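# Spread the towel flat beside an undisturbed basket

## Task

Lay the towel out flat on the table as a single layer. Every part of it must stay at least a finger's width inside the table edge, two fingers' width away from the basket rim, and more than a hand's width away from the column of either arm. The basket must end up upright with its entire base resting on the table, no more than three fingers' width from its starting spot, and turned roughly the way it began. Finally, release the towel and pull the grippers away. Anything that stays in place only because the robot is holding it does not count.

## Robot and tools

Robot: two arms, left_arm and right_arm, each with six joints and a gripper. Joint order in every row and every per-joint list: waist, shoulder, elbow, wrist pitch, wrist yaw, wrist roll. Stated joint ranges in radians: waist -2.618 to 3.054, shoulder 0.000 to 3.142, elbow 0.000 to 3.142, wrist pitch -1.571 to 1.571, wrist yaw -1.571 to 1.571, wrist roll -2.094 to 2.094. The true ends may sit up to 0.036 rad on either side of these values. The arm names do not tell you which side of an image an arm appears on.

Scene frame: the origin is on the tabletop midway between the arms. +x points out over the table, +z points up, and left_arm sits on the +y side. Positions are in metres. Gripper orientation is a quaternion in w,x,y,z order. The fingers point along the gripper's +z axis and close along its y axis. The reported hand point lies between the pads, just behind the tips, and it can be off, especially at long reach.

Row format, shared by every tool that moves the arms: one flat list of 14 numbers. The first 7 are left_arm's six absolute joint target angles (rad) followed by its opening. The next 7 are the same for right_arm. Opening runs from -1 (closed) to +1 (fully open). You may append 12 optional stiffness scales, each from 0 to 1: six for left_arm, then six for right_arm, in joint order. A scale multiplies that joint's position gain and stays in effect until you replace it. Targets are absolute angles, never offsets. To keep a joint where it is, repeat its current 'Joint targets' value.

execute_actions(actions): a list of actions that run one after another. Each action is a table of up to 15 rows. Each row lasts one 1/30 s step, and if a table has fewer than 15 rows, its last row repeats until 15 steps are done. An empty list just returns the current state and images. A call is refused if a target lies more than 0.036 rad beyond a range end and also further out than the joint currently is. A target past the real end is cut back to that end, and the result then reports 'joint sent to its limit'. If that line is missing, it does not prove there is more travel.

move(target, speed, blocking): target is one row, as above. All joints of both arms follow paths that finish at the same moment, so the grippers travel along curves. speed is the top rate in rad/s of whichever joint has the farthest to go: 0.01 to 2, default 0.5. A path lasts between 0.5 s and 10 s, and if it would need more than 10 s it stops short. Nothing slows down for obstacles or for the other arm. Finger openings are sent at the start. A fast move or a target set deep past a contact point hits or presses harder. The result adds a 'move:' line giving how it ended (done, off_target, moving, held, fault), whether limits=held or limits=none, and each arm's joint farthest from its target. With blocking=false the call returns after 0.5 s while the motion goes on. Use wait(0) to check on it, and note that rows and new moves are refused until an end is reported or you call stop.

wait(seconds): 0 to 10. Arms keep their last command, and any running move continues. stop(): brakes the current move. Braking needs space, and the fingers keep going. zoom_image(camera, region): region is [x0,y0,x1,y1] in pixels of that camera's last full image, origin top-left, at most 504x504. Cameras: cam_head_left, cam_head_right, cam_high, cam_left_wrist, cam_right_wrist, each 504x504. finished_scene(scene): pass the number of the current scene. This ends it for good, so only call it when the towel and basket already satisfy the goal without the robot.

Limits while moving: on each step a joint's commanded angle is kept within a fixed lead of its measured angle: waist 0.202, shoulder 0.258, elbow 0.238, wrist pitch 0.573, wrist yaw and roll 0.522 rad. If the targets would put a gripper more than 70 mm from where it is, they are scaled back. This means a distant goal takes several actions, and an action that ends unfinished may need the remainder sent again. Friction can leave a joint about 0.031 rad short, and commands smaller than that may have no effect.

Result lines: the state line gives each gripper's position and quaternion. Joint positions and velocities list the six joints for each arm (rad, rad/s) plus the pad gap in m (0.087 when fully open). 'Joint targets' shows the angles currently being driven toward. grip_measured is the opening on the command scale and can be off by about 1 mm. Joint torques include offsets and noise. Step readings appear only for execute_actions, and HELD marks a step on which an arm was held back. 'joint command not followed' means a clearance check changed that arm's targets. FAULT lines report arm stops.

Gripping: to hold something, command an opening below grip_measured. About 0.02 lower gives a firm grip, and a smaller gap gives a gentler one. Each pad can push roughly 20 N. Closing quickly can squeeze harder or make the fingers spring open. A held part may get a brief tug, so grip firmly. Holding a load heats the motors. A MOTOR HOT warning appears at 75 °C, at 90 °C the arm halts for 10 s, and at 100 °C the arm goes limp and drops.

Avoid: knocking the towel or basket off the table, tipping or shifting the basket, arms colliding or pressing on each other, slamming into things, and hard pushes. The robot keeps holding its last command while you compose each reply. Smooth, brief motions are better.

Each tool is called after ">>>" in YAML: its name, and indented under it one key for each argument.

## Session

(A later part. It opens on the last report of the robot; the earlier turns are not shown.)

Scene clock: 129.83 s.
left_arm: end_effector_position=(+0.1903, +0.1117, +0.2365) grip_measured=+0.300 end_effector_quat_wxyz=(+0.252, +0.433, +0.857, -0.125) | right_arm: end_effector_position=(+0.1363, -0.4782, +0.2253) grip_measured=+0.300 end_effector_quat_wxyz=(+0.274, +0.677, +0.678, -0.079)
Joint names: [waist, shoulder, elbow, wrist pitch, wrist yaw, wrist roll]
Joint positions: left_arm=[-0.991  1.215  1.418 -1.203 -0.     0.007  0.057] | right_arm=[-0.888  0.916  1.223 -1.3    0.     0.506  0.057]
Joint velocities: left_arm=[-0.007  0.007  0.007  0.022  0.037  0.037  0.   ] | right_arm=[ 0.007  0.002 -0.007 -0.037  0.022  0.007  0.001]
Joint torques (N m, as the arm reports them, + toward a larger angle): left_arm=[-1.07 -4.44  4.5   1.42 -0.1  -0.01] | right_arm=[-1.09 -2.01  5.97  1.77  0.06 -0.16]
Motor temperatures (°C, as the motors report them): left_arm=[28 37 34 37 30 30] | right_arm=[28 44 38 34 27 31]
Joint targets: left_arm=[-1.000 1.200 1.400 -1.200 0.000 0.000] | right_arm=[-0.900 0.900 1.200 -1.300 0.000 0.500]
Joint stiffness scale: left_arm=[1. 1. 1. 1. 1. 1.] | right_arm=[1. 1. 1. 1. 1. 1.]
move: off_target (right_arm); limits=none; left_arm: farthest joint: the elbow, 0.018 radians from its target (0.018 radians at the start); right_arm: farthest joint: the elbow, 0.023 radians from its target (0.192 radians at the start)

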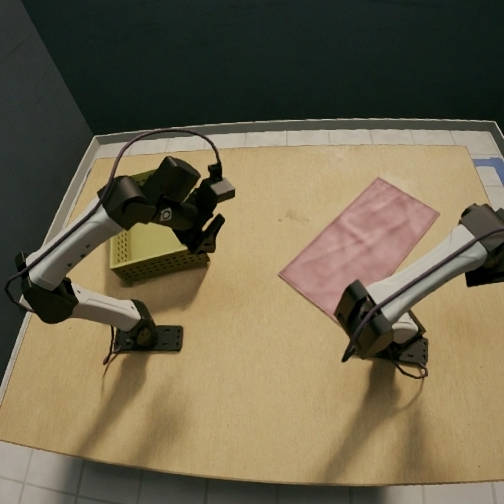

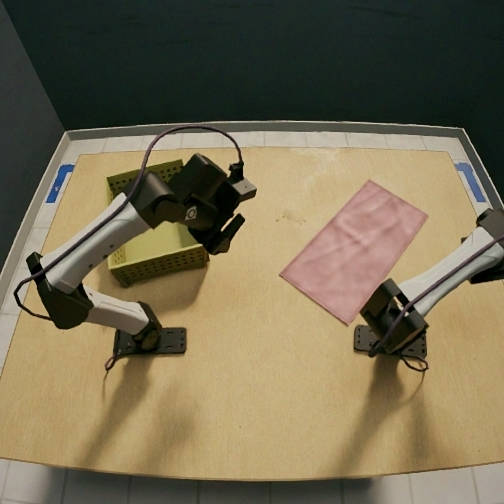

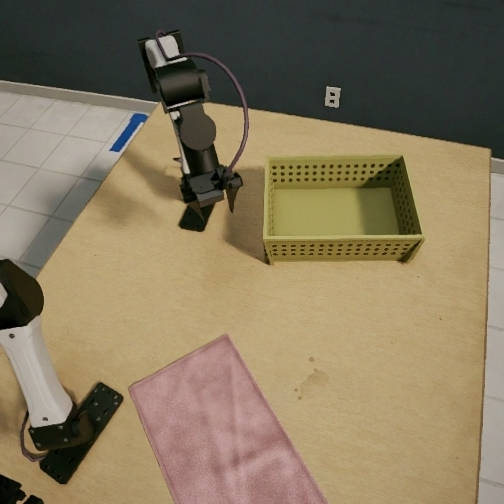

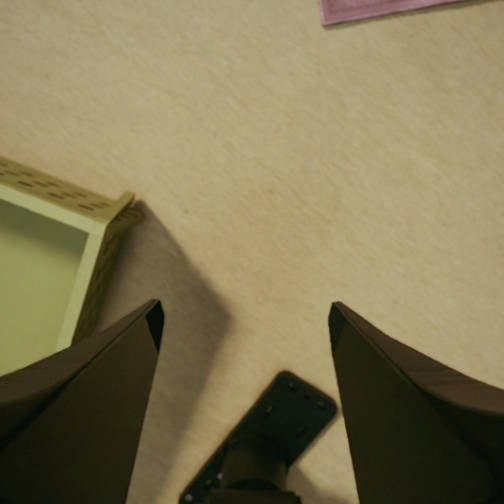

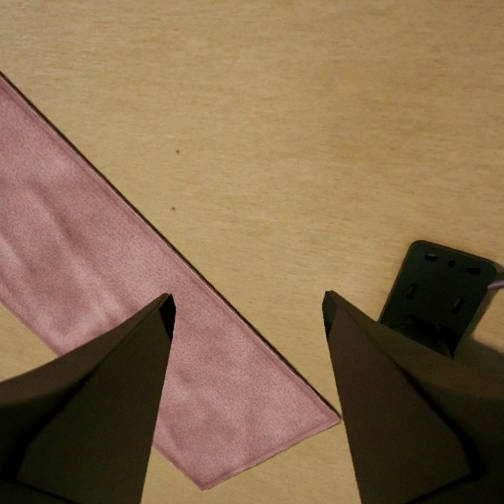

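>>> move:
  target: [-1.0,0.9,1.1,-1.2,0,0,0.3,0.8,1.92,1.33,-0.97,0,0,1]
  speed: 1

>>> move:
  target: [-1.0,0.9,1.1,-1.2,0,0,0.3,0.8,2.02,1.33,-0.9,0,0,1]
  speed: 0.2

>>> move:
  target: [-1.0,0.9,1.1,-1.2,0,0,0.3,0.8,2.44,2.03,-1.08,0,0,1]
  speed: 0.3

>>> move:
  target: [-1.0,0.9,1.1,-1.2,0,0,0.3,0.5,1.0,1.5,-1.2,0,0,1]
  speed: 0.8

Scene clock: 134.20 s.
left_arm: end_effector_position=(+0.1489, +0.1670, +0.1962) grip_measured=+0.300 end_effector_quat_wxyz=(+0.248, +0.433, +0.858, -0.123) | right_arm: end_effector_position=(+0.2764, -0.1526, +0.0269) grip_measured=+1.000 end_effector_quat_wxyz=(+0.003, -0.305, +0.952, +0.000)
Joint names: [waist, shoulder, elbow, wrist pitch, wrist yaw, wrist roll]
Joint positions: left_arm=[-0.991  0.92   1.114 -1.203 -0.     0.007  0.057] | right_arm=[ 0.802  1.904  1.314 -0.976  0.001  0.006  0.087]
Joint velocities: left_arm=[-0.002  0.007 -0.007  0.022  0.007 -0.095  0.   ] | right_arm=[ 0.007  0.002 -0.022  0.081 -0.022 -0.066  0.   ]
Joint torques (N m, as the arm reports them, + toward a larger angle): left_arm=[-1.16 -2.55  4.75  1.41 -0.09 -0.02] | right_arm=[-0.27 -9.22  9.21  0.59  0.01 -0.12]
Motor temperatures (°C, as the motors report them): left_arm=[28 36 34 37 30 30] | right_arm=[28 43 38 34 27 31]
Joint targets: left_arm=[-1.000 0.900 1.100 -1.200 -0.000 0.000] | right_arm=[0.800 1.920 1.330 -0.970 -0.000 -0.000]
Joint stiffness scale: left_arm=[1. 1. 1. 1. 1. 1.] | right_arm=[1. 1. 1. 1. 1. 1.]
move: done; limits=none; left_arm: farthest joint: the shoulder, 0.020 radians from its target (0.315 radians at the start); right_arm: farthest joint: the shoulder, 0.016 radians from its target (1.004 radians at the start)

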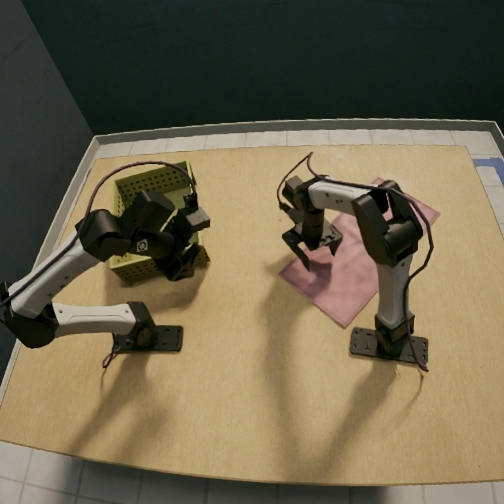

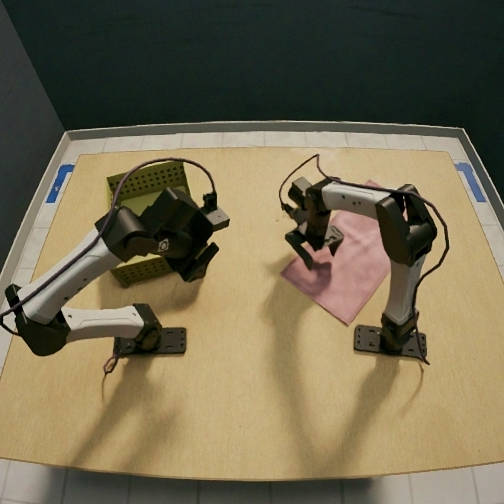

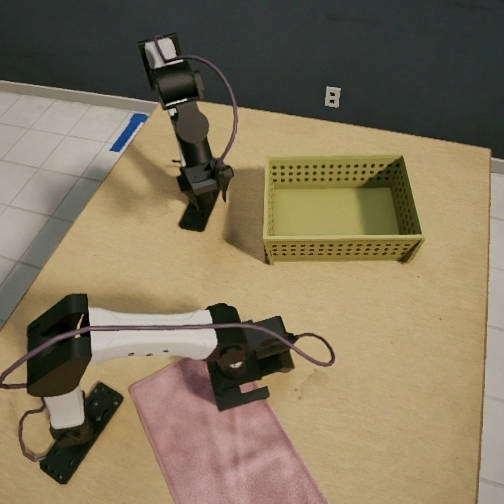

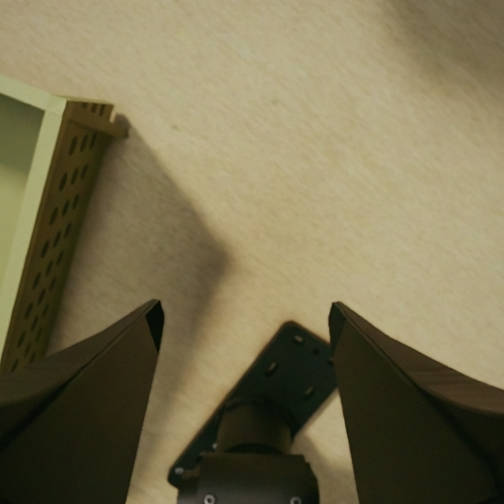

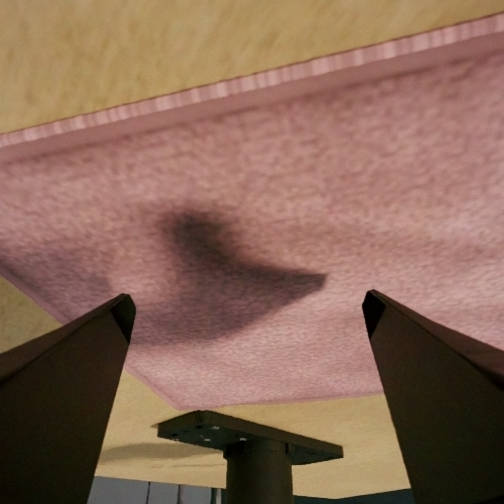

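Scene clock: 135.07 s.
left_arm: end_effector_position=(+0.1489, +0.1670, +0.1962) grip_measured=+0.300 end_effector_quat_wxyz=(+0.248, +0.433, +0.858, -0.123) | right_arm: end_effector_position=(+0.2814, -0.1496, +0.0102) grip_measured=+1.000 end_effector_quat_wxyz=(-0.007, -0.305, +0.952, -0.004)
Joint names: [waist, shoulder, elbow, wrist pitch, wrist yaw, wrist roll]
Joint positions: left_arm=[-0.991  0.92   1.114 -1.203 -0.     0.007  0.057] | right_arm=[ 0.802  1.968  1.329 -0.948  0.004  0.006  0.087]
Joint velocities: left_arm=[ 0.012  0.017 -0.002 -0.007  0.022 -0.037  0.001] | right_arm=[-0.007 -0.012 -0.002 -0.051  0.007  0.022  0.   ]
Joint torques (N m, as the arm reports them, + toward a larger angle): left_arm=[-1.1  -2.55  4.81  1.41 -0.1  -0.01] | right_arm=[-0.29 -6.71  7.74  1.06 -0.01 -0.15]
Motor temperatures (°C, as the motors report them): left_arm=[28 36 34 37 30 30] | right_arm=[28 43 38 34 27 31]
Joint targets: left_arm=[-1.000 0.900 1.100 -1.200 -0.000 -0.000] | right_arm=[0.800 2.020 1.330 -0.900 0.000 0.000]
Joint stiffness scale: left_arm=[1. 1. 1. 1. 1. 1.] | right_arm=[1. 1. 1. 1. 1. 1.]
move: off_target (right_arm); limits=none; left_arm: farthest joint: the shoulder, 0.020 radians from its target (0.020 radians at the start); right_arm: farthest joint: the shoulder, 0.052 radians from its target (0.116 radians at the start)

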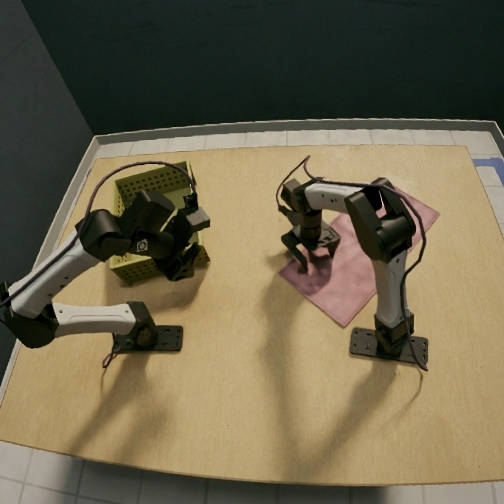

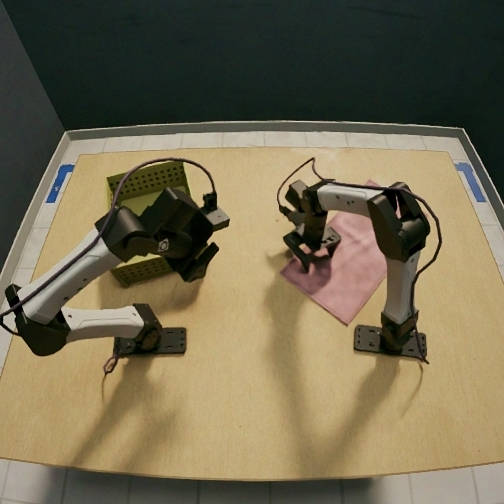

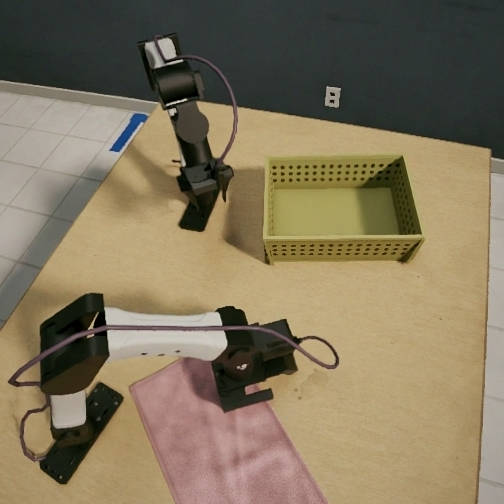

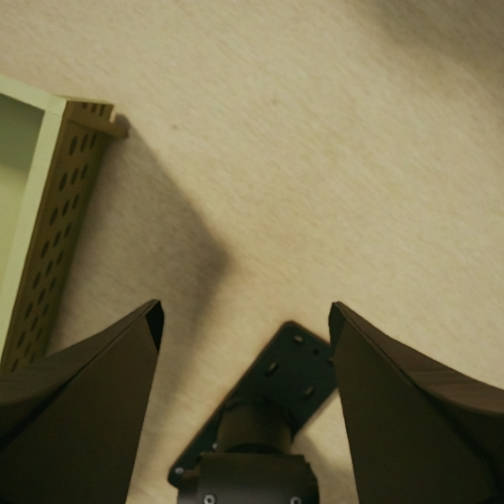

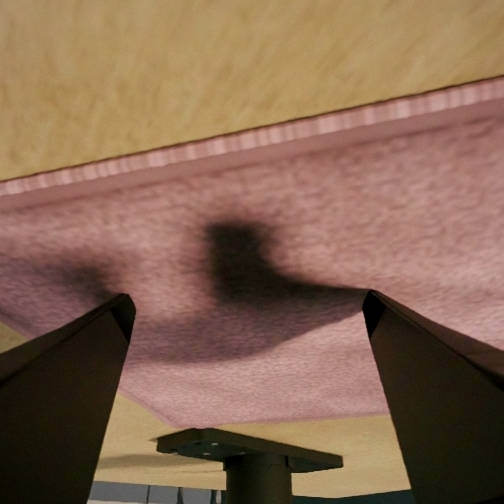

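Scene clock: 137.77 s.
left_arm: end_effector_position=(+0.1489, +0.1670, +0.1962) grip_measured=+0.300 end_effector_quat_wxyz=(+0.248, +0.433, +0.858, -0.123) | right_arm: end_effector_position=(+0.3913, -0.0702, +0.0126) grip_measured=+1.000 end_effector_quat_wxyz=(+0.046, -0.305, +0.951, +0.012)
Joint names: [waist, shoulder, elbow, wrist pitch, wrist yaw, wrist roll]
Joint positions: left_arm=[-0.991  0.92   1.114 -1.203 -0.     0.007  0.057] | right_arm=[ 0.802  2.385  2.025 -1.118  0.005  0.006  0.087]
Joint velocities: left_arm=[-0.002  0.002 -0.012  0.037 -0.022 -0.037 -0.   ] | right_arm=[-0.012  0.007 -0.002  0.11  -0.11   0.022  0.   ]
Joint torques (N m, as the arm reports them, + toward a larger angle): left_arm=[-1.12 -2.54  4.83  1.41 -0.1  -0.04] | right_arm=[ -0.27 -10.86   8.76   1.19  -0.02  -0.15]
Motor temperatures (°C, as the motors report them): left_arm=[28 36 34 37 30 30] | right_arm=[28 43 38 34 27 31]
Joint targets: left_arm=[-1.000 0.900 1.100 -1.200 0.000 -0.000] | right_arm=[0.800 2.440 2.030 -1.080 -0.000 0.000]
Joint stiffness scale: left_arm=[1. 1. 1. 1. 1. 1.] | right_arm=[1. 1. 1. 1. 1. 1.]
move: off_target (right_arm); limits=none; left_arm: farthest joint: the shoulder, 0.020 radians from its target (0.020 radians at the start); right_arm: farthest joint: the shoulder, 0.055 radians from its target (0.472 radians at the start)

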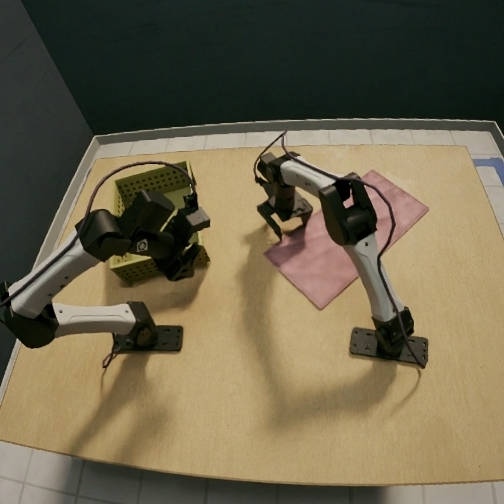

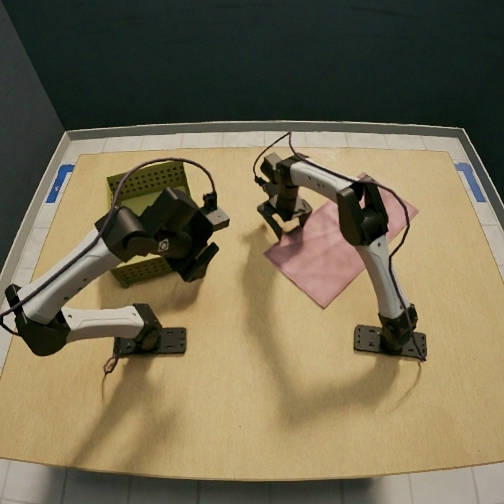

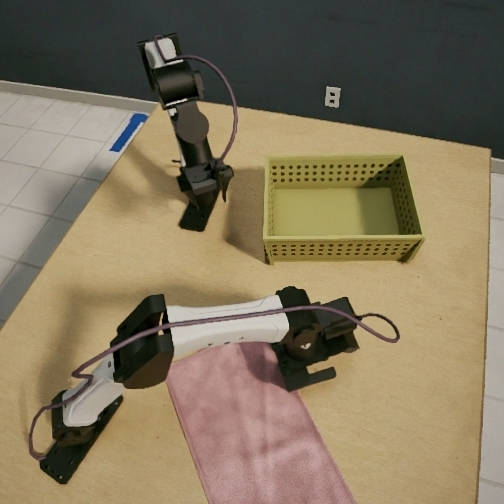

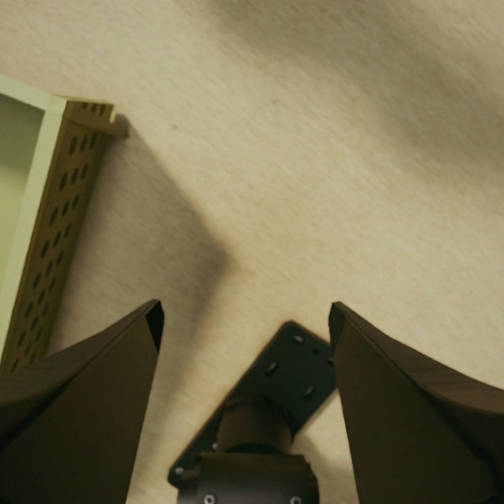

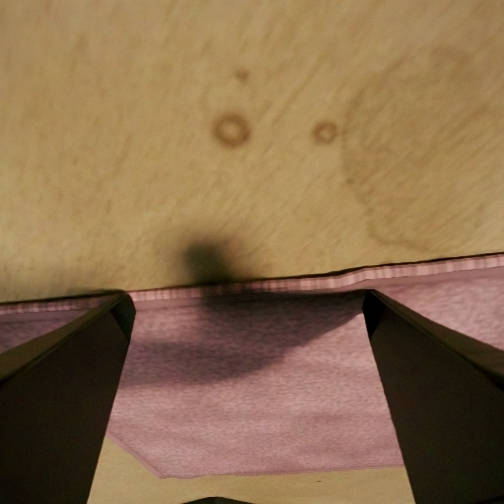

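Scene clock: 140.10 s.
left_arm: end_effector_position=(+0.1489, +0.1670, +0.1962) grip_measured=+0.300 end_effector_quat_wxyz=(+0.248, +0.433, +0.858, -0.123) | right_arm: end_effector_position=(+0.2505, -0.2542, +0.3235) grip_measured=+1.000 end_effector_quat_wxyz=(+0.433, -0.147, +0.886, +0.072)
Joint names: [waist, shoulder, elbow, wrist pitch, wrist yaw, wrist roll]
Joint positions: left_arm=[-0.991  0.92   1.114 -1.203 -0.     0.007  0.057] | right_arm=[ 0.512  1.003  1.522 -1.181  0.006  0.006  0.087]
Joint velocities: left_arm=[-0.007 -0.002 -0.012 -0.022  0.022 -0.051 -0.002] | right_arm=[-0.002  0.002  0.002  0.066  0.037 -0.007  0.   ]
Joint torques (N m, as the arm reports them, + toward a larger angle): left_arm=[-1.06 -2.5   4.89  1.4  -0.12 -0.05] | right_arm=[-1.1  -1.2   5.62  2.03 -0.02 -0.15]
Motor temperatures (°C, as the motors report them): left_arm=[28 36 34 37 30 30] | right_arm=[28 43 38 34 27 31]
Joint targets: left_arm=[-1.000 0.900 1.100 -1.200 -0.000 -0.000] | right_arm=[0.500 1.000 1.500 -1.200 0.000 0.000]
Joint stiffness scale: left_arm=[1. 1. 1. 1. 1. 1.] | right_arm=[1. 1. 1. 1. 1. 1.]
move: off_target (right_arm); limits=none; left_arm: farthest joint: the shoulder, 0.020 radians from its target (0.020 radians at the start); right_arm: farthest joint: the elbow, 0.022 radians from its target (0.525 radians at the start)

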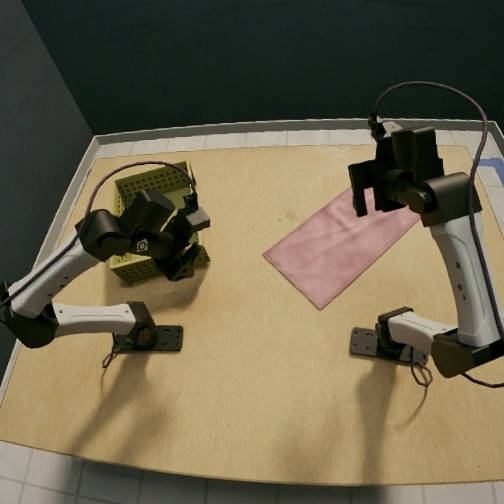

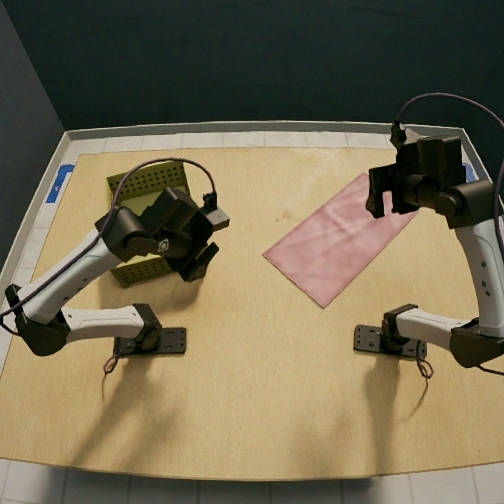

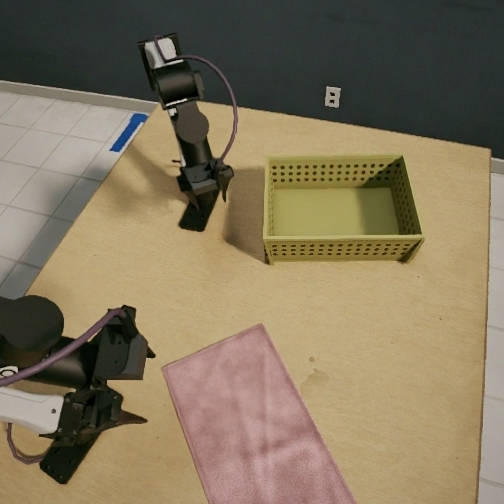

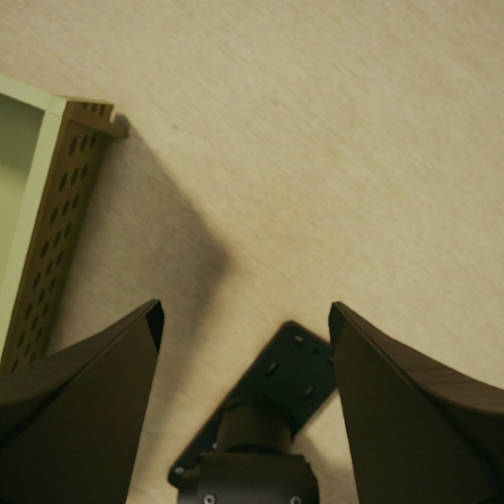

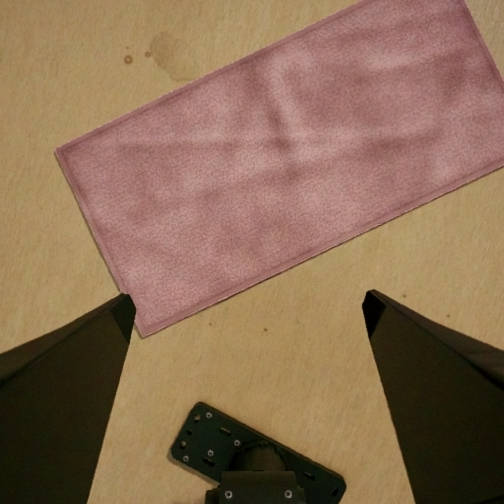

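The towel is flat and about 0.2 m from the right column's axis.

>>> finished_scene:
  scene: 2

The scene is finished: the task was done.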